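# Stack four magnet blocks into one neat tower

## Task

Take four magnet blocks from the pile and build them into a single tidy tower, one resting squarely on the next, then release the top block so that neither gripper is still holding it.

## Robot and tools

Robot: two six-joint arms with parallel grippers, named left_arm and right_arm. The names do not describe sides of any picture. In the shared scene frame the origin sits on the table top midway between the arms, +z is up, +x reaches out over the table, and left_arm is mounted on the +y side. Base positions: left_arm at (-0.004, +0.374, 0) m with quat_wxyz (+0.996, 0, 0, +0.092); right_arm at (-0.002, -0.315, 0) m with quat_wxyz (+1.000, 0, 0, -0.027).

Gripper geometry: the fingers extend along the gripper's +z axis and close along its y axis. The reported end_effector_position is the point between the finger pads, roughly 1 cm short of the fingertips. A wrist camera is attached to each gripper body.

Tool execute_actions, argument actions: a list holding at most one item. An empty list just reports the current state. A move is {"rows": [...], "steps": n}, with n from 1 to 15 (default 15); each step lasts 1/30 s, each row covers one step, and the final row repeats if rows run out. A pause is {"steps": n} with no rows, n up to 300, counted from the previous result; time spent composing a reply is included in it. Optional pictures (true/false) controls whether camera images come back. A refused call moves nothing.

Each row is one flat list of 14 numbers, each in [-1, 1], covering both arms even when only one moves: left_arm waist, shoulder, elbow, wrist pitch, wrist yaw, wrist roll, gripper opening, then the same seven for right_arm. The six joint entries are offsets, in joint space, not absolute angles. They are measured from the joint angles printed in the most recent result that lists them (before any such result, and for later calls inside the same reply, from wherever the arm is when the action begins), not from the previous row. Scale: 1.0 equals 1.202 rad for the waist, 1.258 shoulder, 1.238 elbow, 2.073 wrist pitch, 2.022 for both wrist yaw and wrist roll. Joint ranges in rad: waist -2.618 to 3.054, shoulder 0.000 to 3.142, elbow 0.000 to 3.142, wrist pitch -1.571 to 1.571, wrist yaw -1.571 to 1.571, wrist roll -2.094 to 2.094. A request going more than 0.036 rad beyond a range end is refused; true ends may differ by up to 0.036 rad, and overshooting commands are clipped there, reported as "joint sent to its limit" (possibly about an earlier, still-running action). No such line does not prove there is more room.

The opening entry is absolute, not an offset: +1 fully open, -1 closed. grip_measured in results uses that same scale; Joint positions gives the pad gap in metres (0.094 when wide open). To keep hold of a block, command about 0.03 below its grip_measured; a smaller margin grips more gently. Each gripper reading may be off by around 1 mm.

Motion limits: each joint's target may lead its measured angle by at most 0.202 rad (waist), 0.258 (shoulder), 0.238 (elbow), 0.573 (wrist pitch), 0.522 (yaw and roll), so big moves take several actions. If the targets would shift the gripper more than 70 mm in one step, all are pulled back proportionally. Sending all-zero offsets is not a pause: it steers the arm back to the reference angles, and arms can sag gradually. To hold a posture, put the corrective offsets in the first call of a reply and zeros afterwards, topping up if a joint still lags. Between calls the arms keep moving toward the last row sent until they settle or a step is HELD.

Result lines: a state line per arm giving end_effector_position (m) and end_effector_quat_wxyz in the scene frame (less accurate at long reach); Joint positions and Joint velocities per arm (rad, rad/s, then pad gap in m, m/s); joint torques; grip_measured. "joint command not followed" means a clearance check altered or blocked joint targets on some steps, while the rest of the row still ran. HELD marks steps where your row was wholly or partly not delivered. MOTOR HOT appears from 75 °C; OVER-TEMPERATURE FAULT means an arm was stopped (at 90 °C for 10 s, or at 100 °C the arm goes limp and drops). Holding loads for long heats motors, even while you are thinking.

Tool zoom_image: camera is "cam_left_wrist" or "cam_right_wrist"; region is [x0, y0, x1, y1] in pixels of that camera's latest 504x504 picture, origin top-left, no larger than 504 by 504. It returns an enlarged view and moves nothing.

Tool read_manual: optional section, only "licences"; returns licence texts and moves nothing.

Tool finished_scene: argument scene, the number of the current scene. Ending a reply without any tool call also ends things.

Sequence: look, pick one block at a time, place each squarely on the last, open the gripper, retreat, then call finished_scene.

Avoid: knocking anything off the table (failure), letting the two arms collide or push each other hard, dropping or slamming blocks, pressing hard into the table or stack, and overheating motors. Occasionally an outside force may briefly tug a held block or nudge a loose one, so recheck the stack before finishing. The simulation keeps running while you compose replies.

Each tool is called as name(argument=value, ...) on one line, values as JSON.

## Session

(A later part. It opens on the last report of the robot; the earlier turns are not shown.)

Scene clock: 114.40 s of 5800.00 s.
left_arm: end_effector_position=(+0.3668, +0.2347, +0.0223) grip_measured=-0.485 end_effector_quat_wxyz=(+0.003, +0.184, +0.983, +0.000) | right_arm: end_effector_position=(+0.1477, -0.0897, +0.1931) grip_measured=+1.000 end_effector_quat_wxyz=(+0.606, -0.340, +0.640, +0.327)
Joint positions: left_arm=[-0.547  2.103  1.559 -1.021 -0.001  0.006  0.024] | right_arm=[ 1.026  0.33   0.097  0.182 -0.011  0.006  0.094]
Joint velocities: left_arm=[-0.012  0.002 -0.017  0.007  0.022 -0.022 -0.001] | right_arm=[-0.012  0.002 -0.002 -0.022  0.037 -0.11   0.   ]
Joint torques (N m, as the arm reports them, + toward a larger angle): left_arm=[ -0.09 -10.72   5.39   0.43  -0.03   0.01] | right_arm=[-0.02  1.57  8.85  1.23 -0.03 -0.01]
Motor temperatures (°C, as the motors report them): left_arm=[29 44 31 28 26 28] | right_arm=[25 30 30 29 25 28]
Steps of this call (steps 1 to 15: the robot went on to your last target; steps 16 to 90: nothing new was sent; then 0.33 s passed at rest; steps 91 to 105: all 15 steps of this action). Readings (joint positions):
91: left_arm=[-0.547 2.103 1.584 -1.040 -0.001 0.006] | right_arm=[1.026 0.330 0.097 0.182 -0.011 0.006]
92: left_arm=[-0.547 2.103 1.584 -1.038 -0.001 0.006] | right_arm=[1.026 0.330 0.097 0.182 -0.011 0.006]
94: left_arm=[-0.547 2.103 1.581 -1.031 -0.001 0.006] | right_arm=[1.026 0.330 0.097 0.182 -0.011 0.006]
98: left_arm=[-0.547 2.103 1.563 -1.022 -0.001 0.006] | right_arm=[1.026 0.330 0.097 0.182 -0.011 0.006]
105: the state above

execute_actions(actions=[{"rows":[[0,0,-0.018,0.01,0,0,-0.52,0,0,0,0,0,0,1]],"steps":10}])

zoom_image(camera="cam_right_wrist", region=[250,190,340,270])

Scene clock: 116.93 s of 5800.00 s.
left_arm: end_effector_position=(+0.3674, +0.2345, +0.0223) grip_measured=-0.485 end_effector_quat_wxyz=(+0.004, +0.184, +0.983, -0.000) | right_arm: end_effector_position=(+0.1477, -0.0897, +0.1931) grip_measured=+1.000 end_effector_quat_wxyz=(+0.606, -0.340, +0.640, +0.327)
Joint positions: left_arm=[-0.547  2.103  1.559 -1.019 -0.001  0.006  0.024] | right_arm=[ 1.026  0.33   0.097  0.182 -0.011  0.006  0.094]
Joint velocities: left_arm=[-0.002 -0.007 -0.012  0.051 -0.007  0.022 -0.   ] | right_arm=[ 0.002  0.002 -0.027  0.037 -0.037  0.051  0.   ]
Joint torques (N m, as the arm reports them, + toward a larger angle): left_arm=[ -0.02 -10.75   4.65   0.46   0.    -0.02] | right_arm=[-0.02  1.58  8.84  1.3  -0.02 -0.01]
Motor temperatures (°C, as the motors report them): left_arm=[29 43 31 28 26 28] | right_arm=[25 30 30 30 25 28]
Steps of this call (steps 1 to 15: the robot went on to your last target; steps 16 to 66: nothing new was sent; steps 67 to 76: all 10 steps of this action). Readings (joint positions):
67: left_arm=[-0.547 2.103 1.559 -1.021 -0.001 0.006] | right_arm=[1.026 0.330 0.097 0.182 -0.011 0.006]
68: left_arm=[-0.547 2.103 1.559 -1.020 -0.001 0.006] | right_arm=[1.026 0.330 0.097 0.182 -0.011 0.006]
70: left_arm=[-0.547 2.103 1.559 -1.020 -0.001 0.006] | right_arm=[1.026 0.330 0.097 0.182 -0.011 0.006]
74: left_arm=[-0.547 2.103 1.559 -1.019 -0.001 0.006] | right_arm=[1.026 0.330 0.097 0.182 -0.011 0.006]
76: the state above

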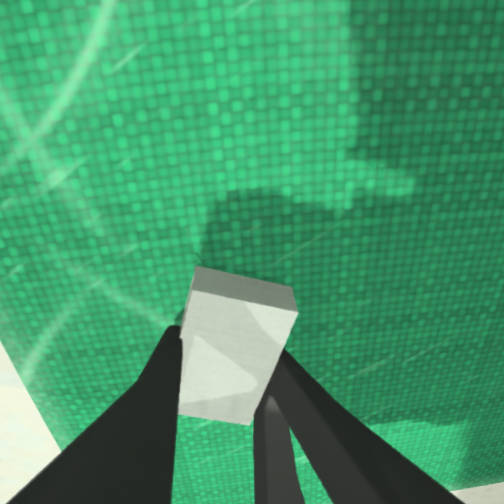

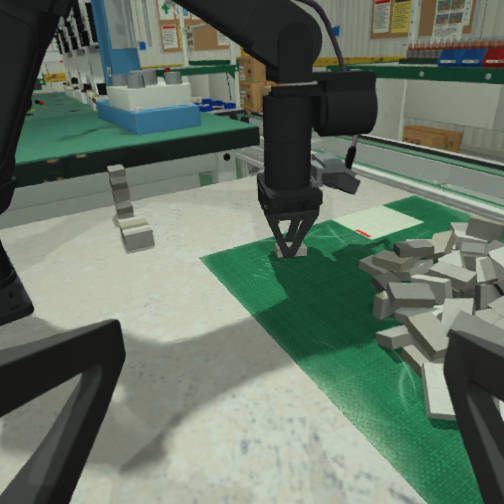

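Region (250, 190, 340, 270) of cam_right_wrist's 504x504 image, scaled by 5.600, with more detail than that image has.

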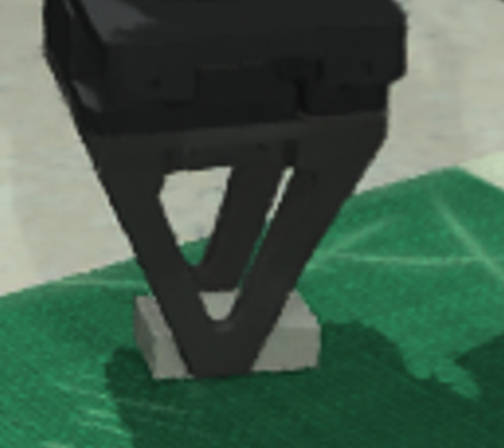

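execute_actions(actions=[{"rows":[[0,0,0,0,0,0,-0.4,0,0,0,0,0,0,1],[0,0,0,0,0,0,-0.25,0,0,0,0,0,0,1],[0,0,0,0,0,0,-0.1,0,0,0,0,0,0,1],[0,0,0,0,0,0,0,0,0,0,0,0,0,1],[0,-0.01,0.02,-0.01,0,0,0,0,0,0,0,0,0,1],[0,-0.015,0.04,-0.025,0,0,0,0,0,0,0,0,0,1],[0,-0.02,0.06,-0.04,0,0,0,0,0,0,0,0,0,1],[0,-0.025,0.08,-0.055,0,0,0,0,0,0,0,0,0,1],[0,-0.03,0.1,-0.07,0,0,0,0,0,0,0,0,0,1],[0,-0.03,0.12,-0.085,0,0,0,0,0,0,0,0,0,1],[0,-0.03,0.14,-0.1,0,0,0,0,0,0,0,0,0,1],[0,-0.03,0.16,-0.11,0,0,0,0,0,0,0,0,0,1],[0,-0.03,0.18,-0.12,0,0,0,0,0,0,0,0,0,1],[0,-0.03,0.2,-0.13,0,0,0,0,0,0,0,0,0,1]],"steps":15}], pictures=false)

execute_actions(actions=[{"steps":8}])

Scene clock: 126.67 s of 5800.00 s.
left_arm: end_effector_position=(+0.3806, +0.2295, +0.0761) grip_measured=-0.001 end_effector_quat_wxyz=(+0.018, +0.184, +0.983, -0.003) | right_arm: end_effector_position=(+0.1477, -0.0897, +0.1931) grip_measured=+1.000 end_effector_quat_wxyz=(+0.606, -0.340, +0.640, +0.327)
Joint positions: left_arm=[-0.547  2.089  1.756 -1.202 -0.001  0.006  0.047] | right_arm=[ 1.026  0.33   0.097  0.182 -0.011  0.006  0.094]
Joint velocities: left_arm=[ 0.007 -0.159  0.53  -0.271 -0.051 -0.022 -0.001] | right_arm=[ 0.002  0.002  0.007  0.007  0.007 -0.154  0.   ]
Joint torques (N m, as the arm reports them, + toward a larger angle): left_arm=[  0.04 -12.03   8.95  -0.01  -0.02   0.  ] | right_arm=[-0.01  1.57  8.86  1.31 -0.02 -0.02]
Motor temperatures (°C, as the motors report them): left_arm=[29 42 31 28 26 28] | right_arm=[25 30 31 31 25 28]
Steps of this call (steps 1 to 15: the robot went on to your last target; steps 16 to 90: nothing new was sent; then 6.23 s passed at rest; steps 91 to 105: all 15 steps of this action). Readings (joint positions):
91: left_arm=[-0.547 2.103 1.559 -1.019 -0.001 0.006] | right_arm=[1.026 0.330 0.097 0.182 -0.011 0.006]
92: left_arm=[-0.547 2.103 1.559 -1.019 -0.001 0.006] | right_arm=[1.026 0.330 0.097 0.182 -0.011 0.006]
94: left_arm=[-0.547 2.103 1.559 -1.019 -0.001 0.006] | right_arm=[1.026 0.330 0.097 0.182 -0.011 0.006]
98: left_arm=[-0.547 2.103 1.585 -1.059 -0.001 0.006] | right_arm=[1.026 0.330 0.097 0.182 -0.011 0.006]
105: the state above

Scene clock: 126.93 s of 5800.00 s.
left_arm: end_effector_position=(+0.3744, +0.2319, +0.0905) grip_measured=-0.001 end_effector_quat_wxyz=(+0.012, +0.184, +0.983, -0.001) | right_arm: end_effector_position=(+0.1477, -0.0897, +0.1931) grip_measured=+1.000 end_effector_quat_wxyz=(+0.606, -0.340, +0.640, +0.327)
Joint positions: left_arm=[-0.547  2.07   1.784 -1.262 -0.001  0.006  0.047] | right_arm=[ 1.026  0.33   0.097  0.182 -0.011  0.006  0.094]
Joint velocities: left_arm=[-0.007  0.017 -0.012 -0.11   0.007  0.022 -0.001] | right_arm=[-0.012 -0.002  0.012  0.022 -0.037  0.022  0.   ]
Joint torques (N m, as the arm reports them, + toward a larger angle): left_arm=[  0.   -11.02   9.09   0.18   0.01   0.  ] | right_arm=[ 0.02  1.57  8.84  1.3  -0.01 -0.01]
Motor temperatures (°C, as the motors report them): left_arm=[29 42 31 28 26 28] | right_arm=[25 30 31 31 25 28]
Steps of this call (steps 1 to 8: the robot went on to your last target). Readings (joint positions):
1: left_arm=[-0.547 2.083 1.770 -1.212 -0.001 0.006] | right_arm=[1.026 0.330 0.097 0.182 -0.011 0.006]
2: left_arm=[-0.547 2.078 1.778 -1.221 -0.001 0.006] | right_arm=[1.026 0.330 0.097 0.182 -0.011 0.006]
4: left_arm=[-0.547 2.070 1.784 -1.237 -0.001 0.006] | right_arm=[1.026 0.330 0.097 0.182 -0.011 0.006]
8: the state above

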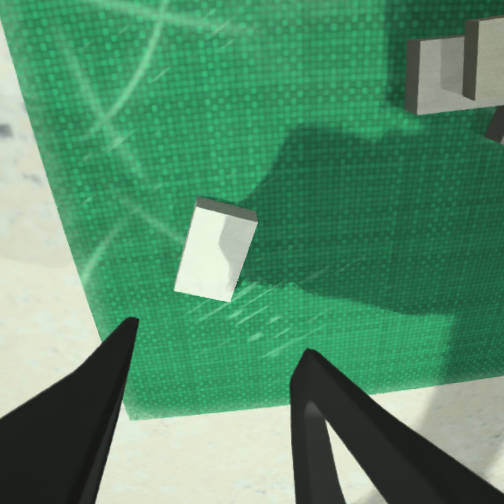

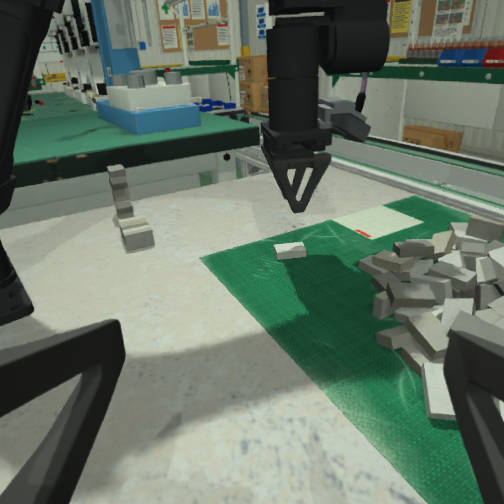

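execute_actions(actions=[{"rows":[[-0.01,0.01,0.04,-0.01,0,-0.01,0,0,0,0,0,0,0,1],[-0.02,0.02,0.08,-0.01,0,-0.02,0,0,0,0,0,0,0,1],[-0.035,0.04,0.12,-0.01,0,-0.03,0,0,0,0,0,0,0,1],[-0.05,0.06,0.16,-0.01,0,-0.04,0,0,0,0,0,0,0,1],[-0.065,0.08,0.2,-0.01,0,-0.055,0,0,0,0,0,0,0,1],[-0.08,0.1,0.24,-0.01,0,-0.055,0,0,0,0,0,0,0,1],[-0.095,0.125,0.28,-0.01,0,-0.055,0,0,0,0,0,0,0,1],[-0.11,0.15,0.32,-0.01,0,-0.055,0,0,0,0,0,0,0,1],[-0.12,0.175,0.36,-0.01,0,-0.055,0,0,0,0,0,0,0,1],[-0.13,0.2,0.4,-0.01,0,-0.055,0,0,0,0,0,0,0,1],[-0.135,0.22,0.43,-0.01,0,-0.055,0,0,0,0,0,0,0,1],[-0.14,0.235,0.45,-0.01,0,-0.055,0,0,0,0,0,0,0,1],[-0.145,0.25,0.465,-0.01,0,-0.055,0,0,0,0,0,0,0,1],[-0.15,0.26,0.473,-0.01,0,-0.055,0,0,0,0,0,0,0,1],[-0.15,0.266,0.473,-0.01,0,-0.055,0,0,0,0,0,0,0,1]],"steps":15}], pictures=false)

execute_actions(actions=[{"steps":12}])

Scene clock: 133.20 s of 5800.00 s.
left_arm: end_effector_position=(+0.4405, +0.1057, +0.1105) grip_measured=-0.001 end_effector_quat_wxyz=(+0.119, +0.223, +0.967, -0.039) | right_arm: end_effector_position=(+0.1477, -0.0897, +0.1931) grip_measured=+1.000 end_effector_quat_wxyz=(+0.606, -0.340, +0.640, +0.327)
Joint positions: left_arm=[-0.729  2.374  2.33  -1.275  0.    -0.092  0.047] | right_arm=[ 1.026  0.33   0.097  0.182 -0.011  0.006  0.094]
Joint velocities: left_arm=[-0.217  0.427  0.271  0.037  0.022 -0.051 -0.001] | right_arm=[ 0.002 -0.022 -0.012 -0.066 -0.022 -0.037  0.   ]
Joint torques (N m, as the arm reports them, + toward a larger angle): left_arm=[  1.04 -12.77   9.52   0.64  -0.08  -0.06] | right_arm=[-0.01  1.57  8.87  1.31 -0.02 -0.01]
Motor temperatures (°C, as the motors report them): left_arm=[29 42 32 28 26 28] | right_arm=[25 30 31 32 25 28]
Steps of this call (steps 1 to 30: the robot went on to your last target; steps 31 to 90: nothing new was sent; then 2.77 s passed at rest; steps 91 to 105: all 15 steps of this action). Readings (joint positions):
91: left_arm=[-0.547 2.071 1.787 -1.277 -0.001 0.004] | right_arm=[1.026 0.330 0.097 0.182 -0.011 0.006]
92: left_arm=[-0.547 2.078 1.802 -1.285 -0.001 -0.002] | right_arm=[1.026 0.330 0.097 0.182 -0.011 0.006]
94: left_arm=[-0.557 2.110 1.873 -1.297 -0.002 -0.022] | right_arm=[1.026 0.330 0.097 0.182 -0.011 0.006]
98: left_arm=[-0.616 2.205 2.074 -1.292 -0.002 -0.068] | right_arm=[1.026 0.330 0.097 0.182 -0.011 0.006]
105: the state above

Scene clock: 133.60 s of 5800.00 s.
left_arm: end_effector_position=(+0.4390, +0.1026, +0.0907) grip_measured=-0.001 end_effector_quat_wxyz=(+0.101, +0.223, +0.969, -0.035) | right_arm: end_effector_position=(+0.1477, -0.0897, +0.1931) grip_measured=+1.000 end_effector_quat_wxyz=(+0.606, -0.340, +0.640, +0.327)
Joint positions: left_arm=[-0.735  2.417  2.336 -1.275  0.002 -0.099  0.047] | right_arm=[ 1.026  0.33   0.097  0.182 -0.011  0.006  0.094]
Joint velocities: left_arm=[-0.002 -0.007  0.007  0.037 -0.007  0.007 -0.   ] | right_arm=[-0.002  0.007 -0.017 -0.081  0.081  0.022  0.   ]
Joint torques (N m, as the arm reports them, + toward a larger angle): left_arm=[  0.57 -14.36  10.43   0.57  -0.07  -0.07] | right_arm=[-0.02  1.58  8.86  1.3  -0.02 -0.02]
Motor temperatures (°C, as the motors report them): left_arm=[29 42 32 28 26 28] | right_arm=[25 30 31 32 25 28]
Steps of this call (steps 1 to 12: the robot went on to your last target). Readings (joint positions):
1: left_arm=[-0.734 2.387 2.335 -1.275 0.001 -0.093] | right_arm=[1.026 0.330 0.097 0.182 -0.011 0.006]
2: left_arm=[-0.736 2.396 2.336 -1.275 0.002 -0.094] | right_arm=[1.026 0.330 0.097 0.182 -0.011 0.006]
4: left_arm=[-0.736 2.411 2.336 -1.275 0.002 -0.096] | right_arm=[1.026 0.330 0.097 0.182 -0.011 0.006]
8: left_arm=[-0.735 2.417 2.336 -1.275 0.002 -0.098] | right_arm=[1.026 0.330 0.097 0.182 -0.011 0.006]
12: the state above

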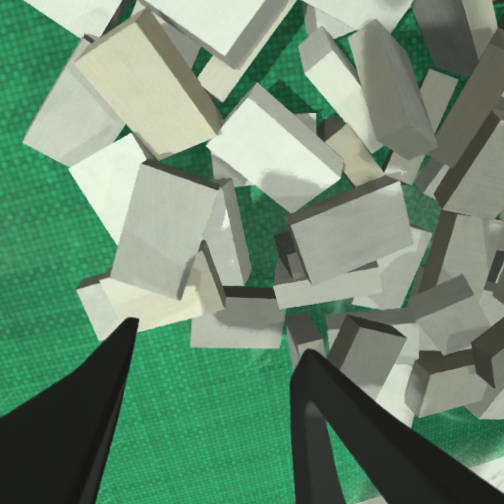

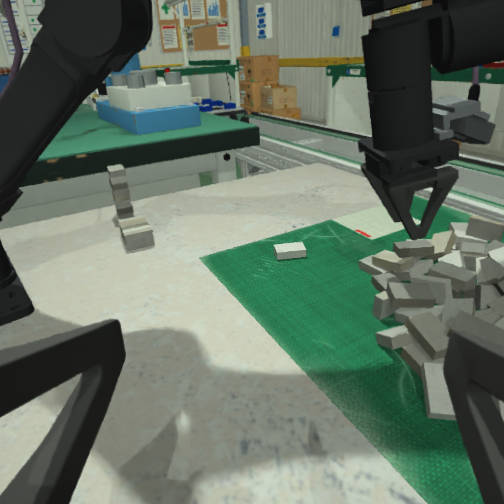

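execute_actions(actions=[{"rows":[[0.01,0,0.03,0.005,0,0,-0.05,0,0,0,0,0,0,1],[0.02,0,0.04,0.01,0,0,-0.1,0,0,0,0,0,0,1],[0.03,0.005,0.05,0.018,0,0,-0.15,0,0,0,0,0,0,1],[0.035,0.01,0.06,0.018,0,0,-0.15,0,0,0,0,0,0,1],[0.04,0.02,0.07,0.018,0,0,-0.15,0,0,0,0,0,0,1],[0.04,0.03,0.08,0.018,0,0,-0.15,0,0,0,0,0,0,1],[0.04,0.04,0.092,0.018,0,0,-0.15,0,0,0,0,0,0,1],[0.04,0.05,0.092,0.018,0,0,-0.15,0,0,0,0,0,0,1],[0.04,0.059,0.092,0.018,0,0,-0.15,0,0,0,0,0,0,1]],"steps":15}], pictures=false)

execute_actions(actions=[{"steps":8}])

zoom_image(camera="cam_right_wrist", region=[340,170,504,300])

Scene clock: 140.10 s of 5800.00 s.
left_arm: end_effector_position=(+0.4692, +0.1130, +0.0789) grip_measured=-0.149 end_effector_quat_wxyz=(+0.118, +0.201, +0.972, -0.038) | right_arm: end_effector_position=(+0.1477, -0.0897, +0.1931) grip_measured=+1.000 end_effector_quat_wxyz=(+0.606, -0.340, +0.640, +0.327)
Joint positions: left_arm=[-0.689  2.495  2.422 -1.25   0.002 -0.099  0.04 ] | right_arm=[ 1.026  0.33   0.097  0.182 -0.011  0.006  0.094]
Joint velocities: left_arm=[-0.002  0.115 -0.002  0.037 -0.037  0.11  -0.001] | right_arm=[-0.002  0.007 -0.017 -0.066 -0.007 -0.095  0.   ]
Joint torques (N m, as the arm reports them, + toward a larger angle): left_arm=[  0.25 -14.76   9.8    0.8    0.01   0.  ] | right_arm=[-0.01  1.57  8.87  1.3  -0.02 -0.01]
Motor temperatures (°C, as the motors report them): left_arm=[29 45 33 28 26 28] | right_arm=[25 30 31 32 25 28]
Steps of this call (steps 1 to 30: the robot went on to your last target; steps 31 to 90: nothing new was sent; then 3.00 s passed at rest; steps 91 to 105: all 15 steps of this action). Readings (joint positions):
91: left_arm=[-0.735 2.417 2.336 -1.275 0.002 -0.099] | right_arm=[1.026 0.330 0.097 0.182 -0.011 0.006]
92: left_arm=[-0.734 2.418 2.339 -1.275 0.002 -0.099] | right_arm=[1.026 0.330 0.097 0.182 -0.011 0.006]
94: left_arm=[-0.729 2.424 2.356 -1.273 0.002 -0.099] | right_arm=[1.026 0.330 0.097 0.182 -0.011 0.006]
98: left_arm=[-0.705 2.449 2.410 -1.260 0.002 -0.099] | right_arm=[1.026 0.330 0.097 0.182 -0.011 0.006]
105: the state above

Scene clock: 140.37 s of 5800.00 s.
left_arm: end_effector_position=(+0.4690, +0.1131, +0.0763) grip_measured=-0.149 end_effector_quat_wxyz=(+0.115, +0.201, +0.972, -0.037) | right_arm: end_effector_position=(+0.1477, -0.0897, +0.1931) grip_measured=+1.000 end_effector_quat_wxyz=(+0.606, -0.340, +0.640, +0.327)
Joint positions: left_arm=[-0.689  2.5    2.422 -1.25   0.002 -0.099  0.04 ] | right_arm=[ 1.026  0.33   0.097  0.182 -0.011  0.006  0.094]
Joint velocities: left_arm=[-0.002 -0.017 -0.012 -0.022  0.007 -0.125 -0.   ] | right_arm=[-0.007 -0.007 -0.007  0.007 -0.022 -0.037  0.   ]
Joint torques (N m, as the arm reports them, + toward a larger angle): left_arm=[  0.15 -14.57   9.95   0.83  -0.01   0.01] | right_arm=[-0.01  1.58  8.85  1.3  -0.02 -0.02]
Motor temperatures (°C, as the motors report them): left_arm=[29 45 33 28 26 28] | right_arm=[25 30 31 32 25 28]
Steps of this call (steps 1 to 8: the robot went on to your last target). Readings (joint positions):
1: left_arm=[-0.689 2.498 2.422 -1.250 0.002 -0.099] | right_arm=[1.026 0.330 0.097 0.182 -0.011 0.006]
2: left_arm=[-0.689 2.499 2.422 -1.250 0.002 -0.099] | right_arm=[1.026 0.330 0.097 0.182 -0.011 0.006]
4: left_arm=[-0.689 2.500 2.422 -1.250 0.002 -0.099] | right_arm=[1.026 0.330 0.097 0.182 -0.011 0.006]
8: the state above

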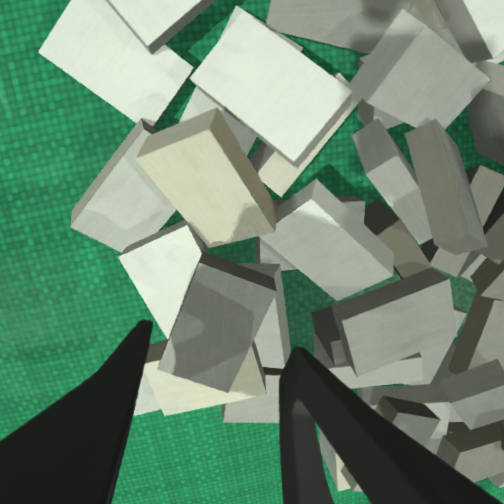

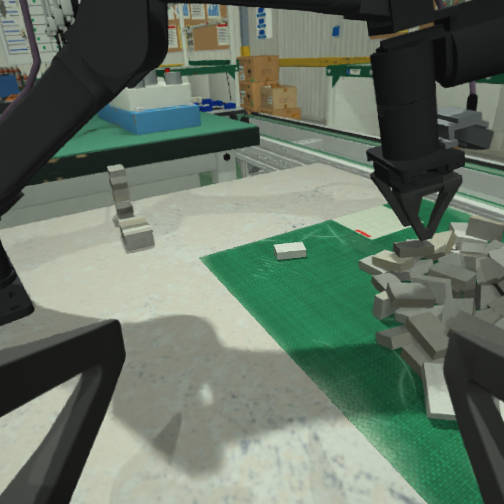

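Region (340, 170, 504, 300) of cam_right_wrist's 504x504 image, scaled by 3.073, with more detail than that image has; it fills the top 400 rows of this view, and the rest is white.

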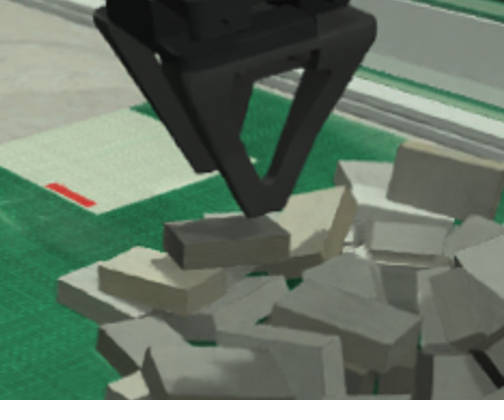

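execute_actions(actions=[{"rows":[[0,0.004,0.016,0,0,0.02,-0.15,0,0,0,0,0,0,1],[0,0.008,0.016,0,0,0.04,-0.15,0,0,0,0,0,0,1],[0,0.012,0.016,0,0,0.04,-0.15,0,0,0,0,0,0,1],[0,0.016,0.016,0,0,0.04,-0.15,0,0,0,0,0,0,1],[0,0.02,0.016,0,0,0.04,-0.15,0,0,0,0,0,0,1],[0,0.024,0.016,0,0,0.04,-0.15,0,0,0,0,0,0,1],[0,0.028,0.016,0,0,0.04,-0.15,0,0,0,0,0,0,1],[0,0.032,0.016,0,0,0.04,-0.15,0,0,0,0,0,0,1]],"steps":15}])

zoom_image(camera="cam_right_wrist", region=[340,170,504,300])

Scene clock: 146.10 s of 5800.00 s.
left_arm: end_effector_position=(+0.4667, +0.1143, +0.0516) grip_measured=-0.149 end_effector_quat_wxyz=(+0.094, +0.235, +0.967, -0.027) | right_arm: end_effector_position=(+0.1477, -0.0897, +0.1931) grip_measured=+1.000 end_effector_quat_wxyz=(+0.606, -0.340, +0.640, +0.327)
Joint positions: left_arm=[-0.689  2.548  2.422 -1.25   0.002 -0.029  0.04 ] | right_arm=[ 1.026  0.33   0.097  0.182 -0.011  0.006  0.094]
Joint velocities: left_arm=[ 0.002  0.002  0.002 -0.007  0.022 -0.037 -0.001] | right_arm=[-0.012  0.002 -0.002  0.022  0.037 -0.022  0.   ]
Joint torques (N m, as the arm reports them, + toward a larger angle): left_arm=[ -0.09 -14.71   9.17   0.63  -0.01   0.05] | right_arm=[-0.02  1.57  8.86  1.3  -0.02 -0.01]
Motor temperatures (°C, as the motors report them): left_arm=[29 47 33 28 26 28] | right_arm=[25 30 31 33 25 28]
Steps of this call (steps 1 to 15: the robot went on to your last target; steps 16 to 90: nothing new was sent; then 2.23 s passed at rest; steps 91 to 105: all 15 steps of this action). Readings (joint positions):
91: left_arm=[-0.689 2.500 2.422 -1.250 0.002 -0.094] | right_arm=[1.026 0.330 0.097 0.182 -0.011 0.006]
92: left_arm=[-0.689 2.500 2.422 -1.250 0.002 -0.082] | right_arm=[1.026 0.330 0.097 0.182 -0.011 0.006]
94: left_arm=[-0.689 2.503 2.422 -1.250 0.002 -0.062] | right_arm=[1.026 0.330 0.097 0.182 -0.011 0.006]
98: left_arm=[-0.689 2.520 2.422 -1.250 0.002 -0.040] | right_arm=[1.026 0.330 0.097 0.182 -0.011 0.006]
105: the state above

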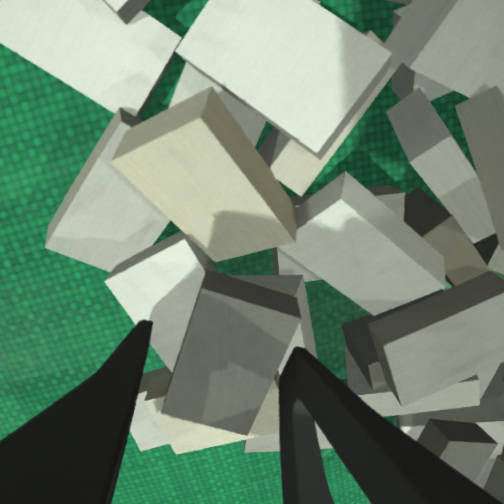

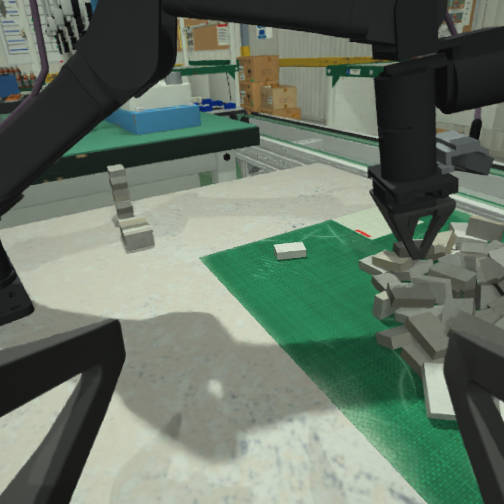

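Region (340, 170, 504, 300) of cam_right_wrist's 504x504 image, scaled by 3.073, with more detail than that image has; it fills the top 400 rows of this view, and the rest is white.

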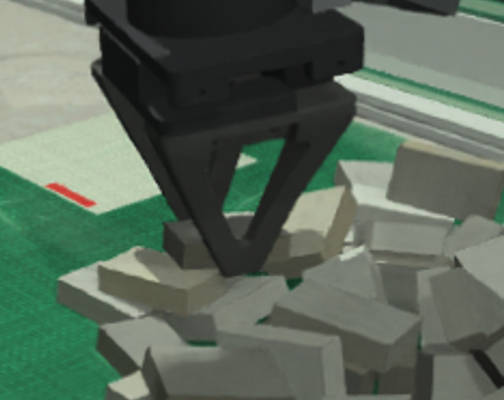

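execute_actions(actions=[{"rows":[[0,-0.004,0.016,0,0,0,-0.25,0,0,0,0,0,0,1],[0,-0.004,0.016,0,0,0,-0.33,0,0,0,0,0,0,1],[0,-0.004,0.016,0,0,0,-0.4,0,0,0,0,0,0,1],[0,-0.004,0.016,0,0,0,-0.45,0,0,0,0,0,0,1],[0,-0.004,0.016,0,0,0,-0.48,0,0,0,0,0,0,1],[0,-0.004,0.016,0,0,0,-0.52,0,0,0,0,0,0,1],[0,-0.004,0.016,0,0,0,-0.52,0,0,0,0,0,0,1],[0,-0.004,0.016,0,0,0,-0.52,0,0,0,0,0,0,1],[0,-0.004,0.016,0,0,0,-0.52,0,0,0,0,0,0,1],[0,-0.02,0.016,0,0,0,-0.52,0,0,0,0,0,0,1],[0,-0.035,0.016,0,0,0,-0.52,0,0,0,0,0,0,1],[0,-0.05,0.016,0,0,0,-0.52,0,0,0,0,0,0,1],[0,-0.065,0.016,0,0,0,-0.52,0,0,0,0,0,0,1],[0,-0.08,0.016,0,0,0,-0.52,0,0,0,0,0,0,1]],"steps":15}], pictures=false)

execute_actions(actions=[{"steps":10}])

Scene clock: 154.50 s of 5800.00 s.
left_arm: end_effector_position=(+0.4680, +0.1135, +0.0671) grip_measured=-0.489 end_effector_quat_wxyz=(+0.108, +0.237, +0.965, -0.031) | right_arm: end_effector_position=(+0.1477, -0.0897, +0.1931) grip_measured=+1.000 end_effector_quat_wxyz=(+0.606, -0.340, +0.640, +0.327)
Joint positions: left_arm=[-0.689  2.517  2.422 -1.251  0.003 -0.026  0.024] | right_arm=[ 1.026  0.33   0.097  0.182 -0.011  0.006  0.094]
Joint velocities: left_arm=[-0.012 -0.374  0.002  0.037  0.007  0.037  0.   ] | right_arm=[ 0.017 -0.007  0.012 -0.066 -0.037  0.007  0.   ]
Joint torques (N m, as the arm reports them, + toward a larger angle): left_arm=[ -0.04 -17.91   9.15   0.69  -0.01  -0.03] | right_arm=[ 0.01  1.57  8.84  1.3  -0.02 -0.02]
Motor temperatures (°C, as the motors report them): left_arm=[29 49 33 28 26 28] | right_arm=[25 30 31 33 25 28]
Steps of this call (steps 1 to 15: the robot went on to your last target; steps 16 to 90: nothing new was sent; then 4.90 s passed at rest; steps 91 to 105: all 15 steps of this action). Readings (joint positions):
91: left_arm=[-0.689 2.548 2.422 -1.250 0.002 -0.026] | right_arm=[1.026 0.330 0.097 0.182 -0.011 0.006]
92: left_arm=[-0.689 2.548 2.422 -1.250 0.003 -0.026] | right_arm=[1.026 0.330 0.097 0.182 -0.011 0.006]
94: left_arm=[-0.689 2.548 2.422 -1.250 0.003 -0.026] | right_arm=[1.026 0.330 0.097 0.182 -0.011 0.006]
98: left_arm=[-0.689 2.548 2.422 -1.250 0.003 -0.026] | right_arm=[1.026 0.330 0.097 0.182 -0.011 0.006]
105: the state above

Scene clock: 154.83 s of 5800.00 s.
left_arm: end_effector_position=(+0.4698, +0.1124, +0.0995) grip_measured=-0.489 end_effector_quat_wxyz=(+0.137, +0.236, +0.961, -0.039) | right_arm: end_effector_position=(+0.1477, -0.0897, +0.1931) grip_measured=+1.000 end_effector_quat_wxyz=(+0.606, -0.340, +0.640, +0.327)
Joint positions: left_arm=[-0.689  2.455  2.422 -1.252  0.003 -0.026  0.024] | right_arm=[ 1.026  0.33   0.097  0.182 -0.011  0.006  0.094]
Joint velocities: left_arm=[-0.017  0.012 -0.002  0.066  0.007  0.007 -0.   ] | right_arm=[-0.007 -0.012 -0.007 -0.037 -0.037  0.007  0.   ]
Joint torques (N m, as the arm reports them, + toward a larger angle): left_arm=[ -0.12 -14.4    9.14   0.8   -0.01  -0.03] | right_arm=[-0.01  1.56  8.85  1.31 -0.02 -0.02]
Motor temperatures (°C, as the motors report them): left_arm=[29 49 33 28 26 28] | right_arm=[25 30 31 33 25 28]
Steps of this call (steps 1 to 10: the robot went on to your last target). Readings (joint positions):
1: left_arm=[-0.689 2.504 2.422 -1.251 0.003 -0.026] | right_arm=[1.026 0.330 0.097 0.182 -0.011 0.006]
2: left_arm=[-0.689 2.491 2.422 -1.251 0.003 -0.026] | right_arm=[1.026 0.330 0.097 0.182 -0.011 0.006]
4: left_arm=[-0.689 2.468 2.422 -1.251 0.003 -0.026] | right_arm=[1.026 0.330 0.097 0.182 -0.011 0.006]
8: left_arm=[-0.689 2.454 2.422 -1.251 0.003 -0.026] | right_arm=[1.026 0.330 0.097 0.182 -0.011 0.006]
10: the state above

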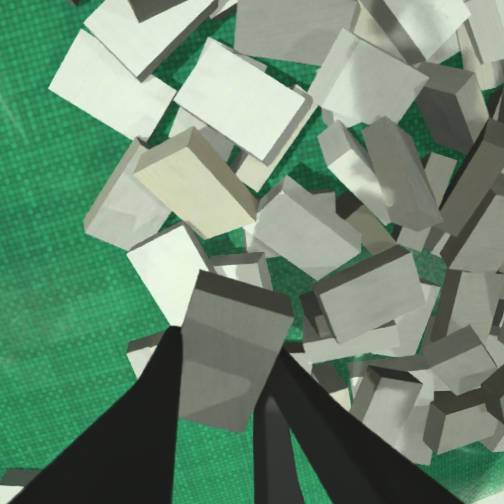

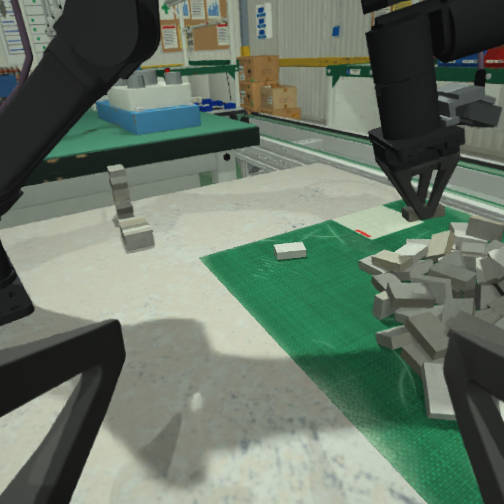

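execute_actions(actions=[{"rows":[[0,-0.02,-0.02,0,0,0.02,-0.52,0,0,0,0,0,0,1],[0.005,-0.05,-0.06,0.01,0,0.02,-0.52,0,0,0,0,0,0,1],[0.015,-0.08,-0.11,0.02,0,0.02,-0.52,0,0,0,0,0,0,1],[0.025,-0.12,-0.17,0.03,0,0.02,-0.52,0,0,0,0,0,0,1],[0.035,-0.16,-0.23,0.045,0,0.02,-0.52,0,0,0,0,0,0,1],[0.045,-0.2,-0.29,0.06,0,0.02,-0.52,0,0,0,0,0,0,1],[0.055,-0.24,-0.35,0.075,0,0.02,-0.52,0,0,0,0,0,0,1],[0.065,-0.28,-0.41,0.09,0,0.02,-0.52,0,0,0,0,0,0,1],[0.075,-0.31,-0.47,0.105,0,0.02,-0.52,0,0,0,0,0,0,1],[0.085,-0.34,-0.53,0.12,0,0.02,-0.52,0,0,0,0,0,0,1],[0.095,-0.37,-0.59,0.135,0,0.02,-0.52,0,0,0,0,0,0,1],[0.103,-0.39,-0.65,0.15,0,0.02,-0.52,0,0,0,0,0,0,1],[0.11,-0.41,-0.7,0.16,0,0.02,-0.52,0,0,0,0,0,0,1],[0.115,-0.43,-0.75,0.17,0,0.02,-0.52,0,0,0,0,0,0,1],[0.118,-0.441,-0.8,0.177,0,0.02,-0.52,0,0,0,0,0,0,1]],"steps":15}], pictures=false)

execute_actions(actions=[{"steps":18}])

zoom_image(camera="cam_right_wrist", region=[240,180,340,270])

Scene clock: 161.27 s of 5800.00 s.
left_arm: end_effector_position=(+0.3831, +0.2242, +0.0908) grip_measured=-0.489 end_effector_quat_wxyz=(+0.104, +0.186, +0.977, -0.021) | right_arm: end_effector_position=(+0.1477, -0.0897, +0.1931) grip_measured=+1.000 end_effector_quat_wxyz=(+0.606, -0.340, +0.640, +0.327)
Joint positions: left_arm=[-0.554  1.928  1.56  -0.99   0.004  0.006  0.024] | right_arm=[ 1.026  0.33   0.097  0.182 -0.011  0.006  0.094]
Joint velocities: left_arm=[ 0.291 -0.716 -1.77   0.696 -0.022  0.022 -0.   ] | right_arm=[ 0.022 -0.007 -0.012 -0.051 -0.051 -0.081  0.   ]
Joint torques (N m, as the arm reports them, + toward a larger angle): left_arm=[-0.84 -8.51  5.47  0.61  0.1   0.1 ] | right_arm=[-0.01  1.57  8.85  1.3  -0.02 -0.01]
Motor temperatures (°C, as the motors report them): left_arm=[29 50 34 29 26 28] | right_arm=[25 29 31 33 25 28]
Steps of this call (steps 1 to 30: the robot went on to your last target; steps 31 to 90: nothing new was sent; then 2.93 s passed at rest; steps 91 to 105: all 15 steps of this action). Readings (joint positions):
91: left_arm=[-0.689 2.455 2.422 -1.252 0.003 -0.020] | right_arm=[1.026 0.330 0.097 0.182 -0.011 0.006]
92: left_arm=[-0.689 2.448 2.407 -1.244 0.003 -0.015] | right_arm=[1.026 0.330 0.097 0.182 -0.011 0.006]
94: left_arm=[-0.688 2.401 2.317 -1.219 0.003 -0.006] | right_arm=[1.026 0.330 0.097 0.182 -0.011 0.006]
98: left_arm=[-0.662 2.229 2.034 -1.161 0.006 0.003] | right_arm=[1.026 0.330 0.097 0.182 -0.011 0.006]
105: the state above

Scene clock: 161.87 s of 5800.00 s.
left_arm: end_effector_position=(+0.3688, +0.2351, +0.0602) grip_measured=-0.489 end_effector_quat_wxyz=(+0.086, +0.182, +0.979, -0.016) | right_arm: end_effector_position=(+0.1477, -0.0897, +0.1931) grip_measured=+1.000 end_effector_quat_wxyz=(+0.606, -0.340, +0.640, +0.327)
Joint positions: left_arm=[-0.542  1.919  1.431 -0.908  0.002  0.008  0.024] | right_arm=[ 1.026  0.33   0.097  0.182 -0.011  0.006  0.094]
Joint velocities: left_arm=[-0.032 -0.017 -0.007  0.066  0.037  0.007 -0.   ] | right_arm=[ 0.022 -0.007 -0.007 -0.007 -0.007  0.066  0.   ]
Joint torques (N m, as the arm reports them, + toward a larger angle): left_arm=[ -0.51 -11.08   7.29   0.82  -0.02   0.07] | right_arm=[-0.01  1.57  8.87  1.3  -0.03 -0.02]
Motor temperatures (°C, as the motors report them): left_arm=[29 49 33 29 26 28] | right_arm=[25 29 31 34 25 28]
Steps of this call (steps 1 to 18: the robot went on to your last target). Readings (joint positions):
1: left_arm=[-0.547 1.912 1.510 -0.977 0.002 0.006] | right_arm=[1.026 0.330 0.097 0.182 -0.011 0.006]
2: left_arm=[-0.543 1.908 1.477 -0.974 0.001 0.006] | right_arm=[1.026 0.330 0.097 0.182 -0.011 0.006]
4: left_arm=[-0.542 1.914 1.441 -0.966 0.002 0.006] | right_arm=[1.026 0.330 0.097 0.182 -0.011 0.006]
8: left_arm=[-0.542 1.920 1.431 -0.940 0.002 0.007] | right_arm=[1.026 0.330 0.097 0.182 -0.011 0.006]
18: the state above

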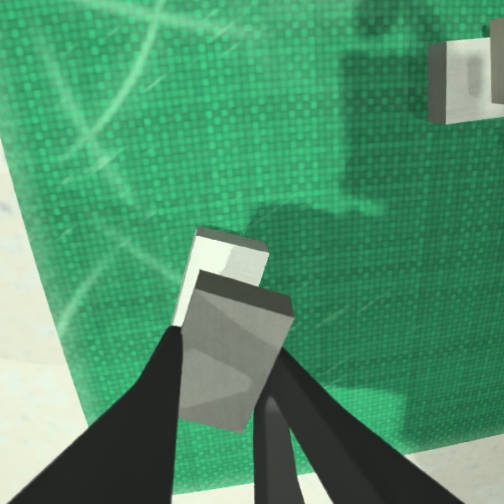

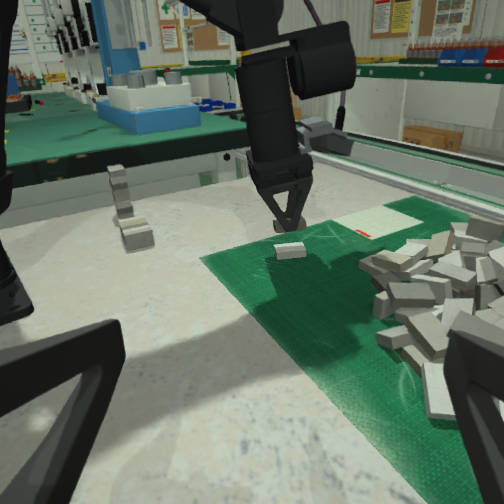

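Region (240, 180, 340, 270) of cam_right_wrist's 504x504 image, scaled by 5.040, with more detail than that image has; it fills the top 454 rows of this view, and the rest is white.

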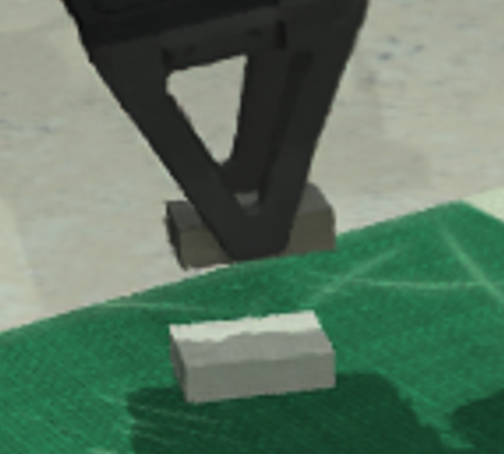

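execute_actions(actions=[{"rows":[[-0.014,0.004,0,0.011,0,0,-0.52,0,0,0,0,0,0,1],[-0.014,0.008,0,0.011,0,0,-0.52,0,0,0,0,0,0,1],[-0.014,0.012,0,0.011,0,0,-0.52,0,0,0,0,0,0,1],[-0.014,0.016,0,0.011,0,0,-0.52,0,0,0,0,0,0,1],[-0.014,0.02,0,0.011,0,0,-0.52,0,0,0,0,0,0,1],[-0.014,0.024,0,0.011,0,0,-0.52,0,0,0,0,0,0,1],[-0.014,0.028,0,0.011,0,0,-0.52,0,0,0,0,0,0,1],[-0.014,0.032,0,0.011,0,0,-0.52,0,0,0,0,0,0,1]],"steps":15}])

zoom_image(camera="cam_right_wrist", region=[240,180,340,270])

Scene clock: 168.50 s of 5800.00 s.
left_arm: end_effector_position=(+0.3669, +0.2358, +0.0432) grip_measured=-0.489 end_effector_quat_wxyz=(+0.065, +0.182, +0.981, -0.013) | right_arm: end_effector_position=(+0.1477, -0.0897, +0.1931) grip_measured=+1.000 end_effector_quat_wxyz=(+0.606, -0.340, +0.640, +0.327)
Joint positions: left_arm=[-0.542  1.965  1.431 -0.905  0.002  0.008  0.024] | right_arm=[ 1.026  0.33   0.097  0.182 -0.011  0.006  0.094]
Joint velocities: left_arm=[-0.012 -0.007 -0.002  0.037  0.037  0.037 -0.   ] | right_arm=[-0.022  0.007  0.002  0.007 -0.022 -0.022  0.   ]
Joint torques (N m, as the arm reports them, + toward a larger angle): left_arm=[ -1.27 -10.23   6.96   0.69   0.     0.03] | right_arm=[ 0.    1.58  8.84  1.3  -0.02 -0.02]
Motor temperatures (°C, as the motors report them): left_arm=[29 47 33 29 26 28] | right_arm=[25 29 31 34 25 28]
Steps of this call (steps 1 to 15: the robot went on to your last target; steps 16 to 90: nothing new was sent; then 3.13 s passed at rest; steps 91 to 105: all 15 steps of this action). Readings (joint positions):
91: left_arm=[-0.542 1.919 1.431 -0.906 0.002 0.008] | right_arm=[1.026 0.330 0.097 0.182 -0.011 0.006]
92: left_arm=[-0.542 1.920 1.431 -0.906 0.002 0.008] | right_arm=[1.026 0.330 0.097 0.182 -0.011 0.006]
94: left_arm=[-0.542 1.925 1.431 -0.905 0.002 0.008] | right_arm=[1.026 0.330 0.097 0.182 -0.011 0.006]
98: left_arm=[-0.542 1.947 1.431 -0.905 0.002 0.008] | right_arm=[1.026 0.330 0.097 0.182 -0.011 0.006]
105: the state above

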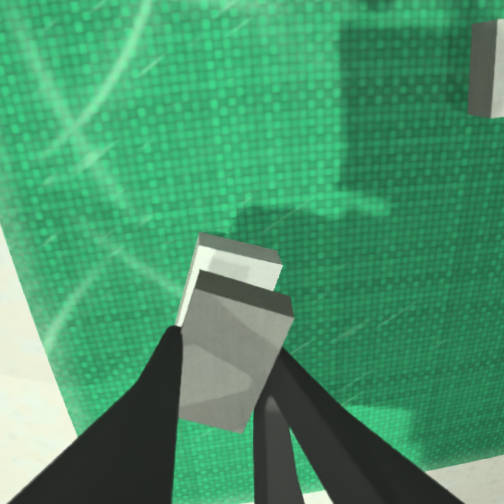

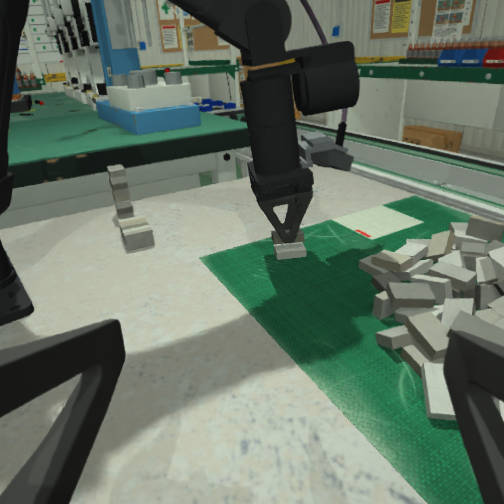

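Region (240, 180, 340, 270) of cam_right_wrist's 504x504 image, scaled by 5.040, with more detail than that image has; it fills the top 454 rows of this view, and the rest is white.

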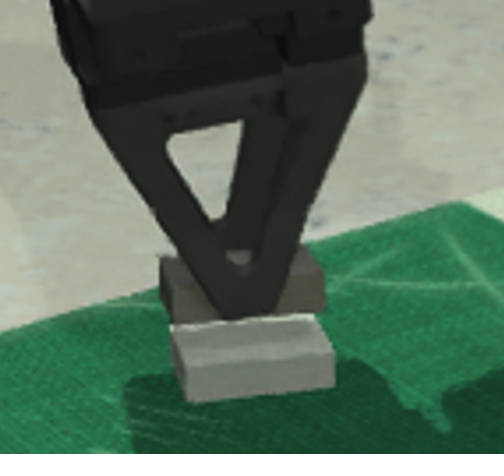

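execute_actions(actions=[{"rows":[[0,0,0,0.016,0,0,-0.52,0,0,0,0,0,0,1],[0,0,0,0.016,0,0,-0.52,0,0,0,0,0,0,1],[0,0.004,0,0.016,0,0,-0.52,0,0,0,0,0,0,1],[0,0.008,0,0.016,0,0,-0.52,0,0,0,0,0,0,1],[0,0.012,0,0.016,0,0,-0.52,0,0,0,0,0,0,1],[0,0.015,0,0.016,0,0,-0.52,0,0,0,0,0,0,1]],"steps":15}])

zoom_image(camera="cam_right_wrist", region=[240,180,340,270])

zoom_image(camera="cam_left_wrist", region=[150,220,330,380])

Scene clock: 174.13 s of 5800.00 s.
left_arm: end_effector_position=(+0.3682, +0.2354, +0.0355) grip_measured=-0.489 end_effector_quat_wxyz=(+0.061, +0.182, +0.981, -0.012) | right_arm: end_effector_position=(+0.1477, -0.0897, +0.1931) grip_measured=+1.000 end_effector_quat_wxyz=(+0.606, -0.340, +0.640, +0.327)
Joint positions: left_arm=[-0.542  1.986  1.431 -0.892  0.002  0.008  0.024] | right_arm=[ 1.026  0.33   0.097  0.182 -0.011  0.006  0.094]
Joint velocities: left_arm=[-0.007 -0.012  0.007 -0.022 -0.051 -0.022 -0.002] | right_arm=[-0.007 -0.017 -0.017  0.007 -0.066  0.007  0.   ]
Joint torques (N m, as the arm reports them, + toward a larger angle): left_arm=[ -0.12 -10.2    6.84   0.69   0.02  -0.03] | right_arm=[ 0.    1.58  8.83  1.31 -0.02 -0.02]
Motor temperatures (°C, as the motors report them): left_arm=[29 46 33 29 26 28] | right_arm=[25 29 32 34 25 28]
Steps of this call (steps 1 to 15: the robot went on to your last target; steps 16 to 90: nothing new was sent; then 2.13 s passed at rest; steps 91 to 105: all 15 steps of this action). Readings (joint positions):
91: left_arm=[-0.542 1.965 1.431 -0.903 0.002 0.008] | right_arm=[1.026 0.330 0.097 0.182 -0.011 0.006]
92: left_arm=[-0.542 1.965 1.431 -0.901 0.002 0.008] | right_arm=[1.026 0.330 0.097 0.182 -0.011 0.006]
94: left_arm=[-0.542 1.965 1.431 -0.898 0.002 0.008] | right_arm=[1.026 0.330 0.097 0.182 -0.011 0.006]
98: left_arm=[-0.542 1.978 1.431 -0.893 0.002 0.008] | right_arm=[1.026 0.330 0.097 0.182 -0.011 0.006]
105: the state above

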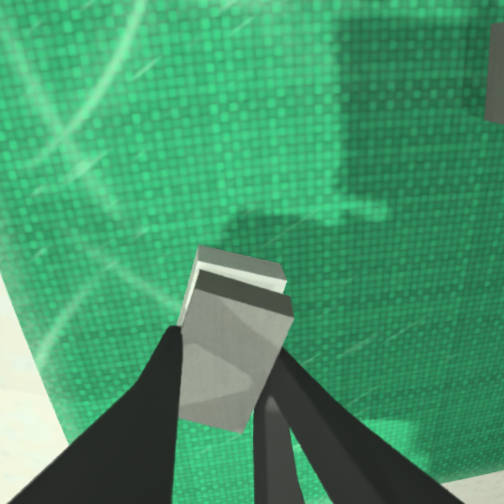

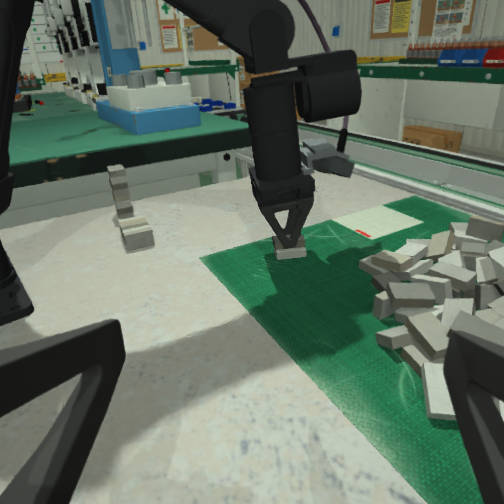

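Region (240, 180, 340, 270) of cam_right_wrist's 504x504 image, scaled by 5.040, with more detail than that image has; it fills the top 454 rows of this view, and the rest is white.

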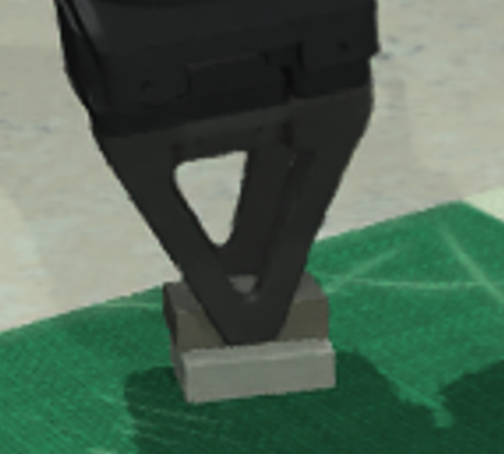

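Region (150, 220, 330, 380) of cam_left_wrist's 504x504 image, scaled by 2.800, with more detail than that image has.

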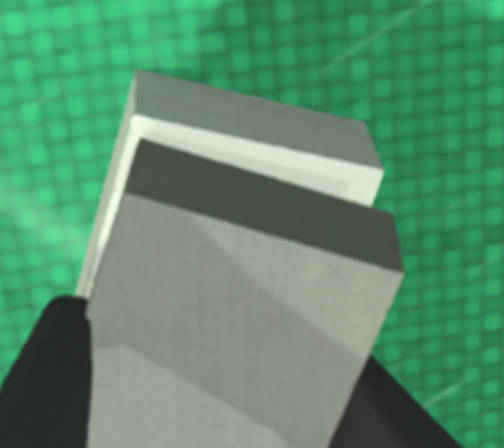

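execute_actions(actions=[{"rows":[[0,0,0,0.015,0,-0.024,-0.52,0,0,0,0,0,0,1]],"steps":12}])

zoom_image(camera="cam_left_wrist", region=[150,220,330,380])

Scene clock: 177.27 s of 5800.00 s.
left_arm: end_effector_position=(+0.3705, +0.2345, +0.0358) grip_measured=-0.489 end_effector_quat_wxyz=(+0.065, +0.163, +0.984, -0.014) | right_arm: end_effector_position=(+0.1477, -0.0897, +0.1931) grip_measured=+1.000 end_effector_quat_wxyz=(+0.606, -0.340, +0.640, +0.327)
Joint positions: left_arm=[-0.542  1.986  1.431 -0.882  0.002 -0.031  0.024] | right_arm=[ 1.026  0.33   0.097  0.182 -0.011  0.006  0.094]
Joint velocities: left_arm=[-0.012 -0.002 -0.012 -0.037 -0.007 -0.037  0.   ] | right_arm=[-0.012 -0.002  0.002 -0.022  0.022 -0.095  0.   ]
Joint torques (N m, as the arm reports them, + toward a larger angle): left_arm=[-0.02 -9.99  6.99  0.71  0.03 -0.08] | right_arm=[-0.01  1.59  8.85  1.3  -0.02 -0.01]
Motor temperatures (°C, as the motors report them): left_arm=[29 45 33 29 26 28] | right_arm=[25 29 32 34 25 28]
Steps of this call (steps 1 to 15: the robot went on to your last target; steps 16 to 82: nothing new was sent; steps 83 to 94: all 12 steps of this action). Readings (joint positions):
83: left_arm=[-0.542 1.986 1.431 -0.890 0.002 0.001] | right_arm=[1.026 0.330 0.097 0.182 -0.011 0.006]
84: left_arm=[-0.542 1.986 1.431 -0.889 0.002 -0.006] | right_arm=[1.026 0.330 0.097 0.182 -0.011 0.006]
86: left_arm=[-0.542 1.986 1.431 -0.886 0.002 -0.017] | right_arm=[1.026 0.330 0.097 0.182 -0.011 0.006]
90: left_arm=[-0.542 1.986 1.431 -0.883 0.002 -0.027] | right_arm=[1.026 0.330 0.097 0.182 -0.011 0.006]
94: the state above

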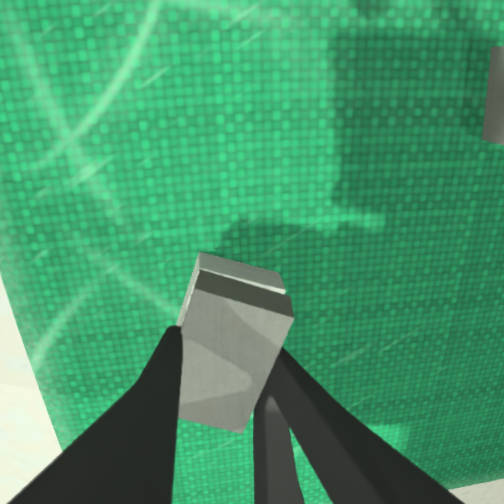

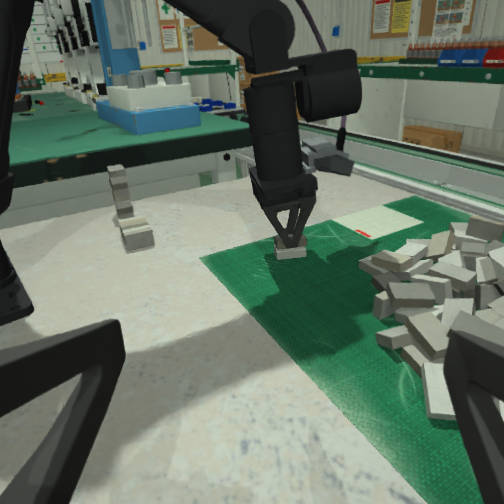

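Region (150, 220, 330, 380) of cam_left_wrist's 504x504 image, scaled by 2.800, with more detail than that image has.

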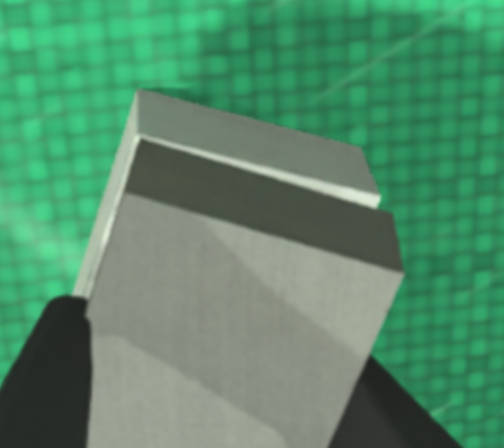

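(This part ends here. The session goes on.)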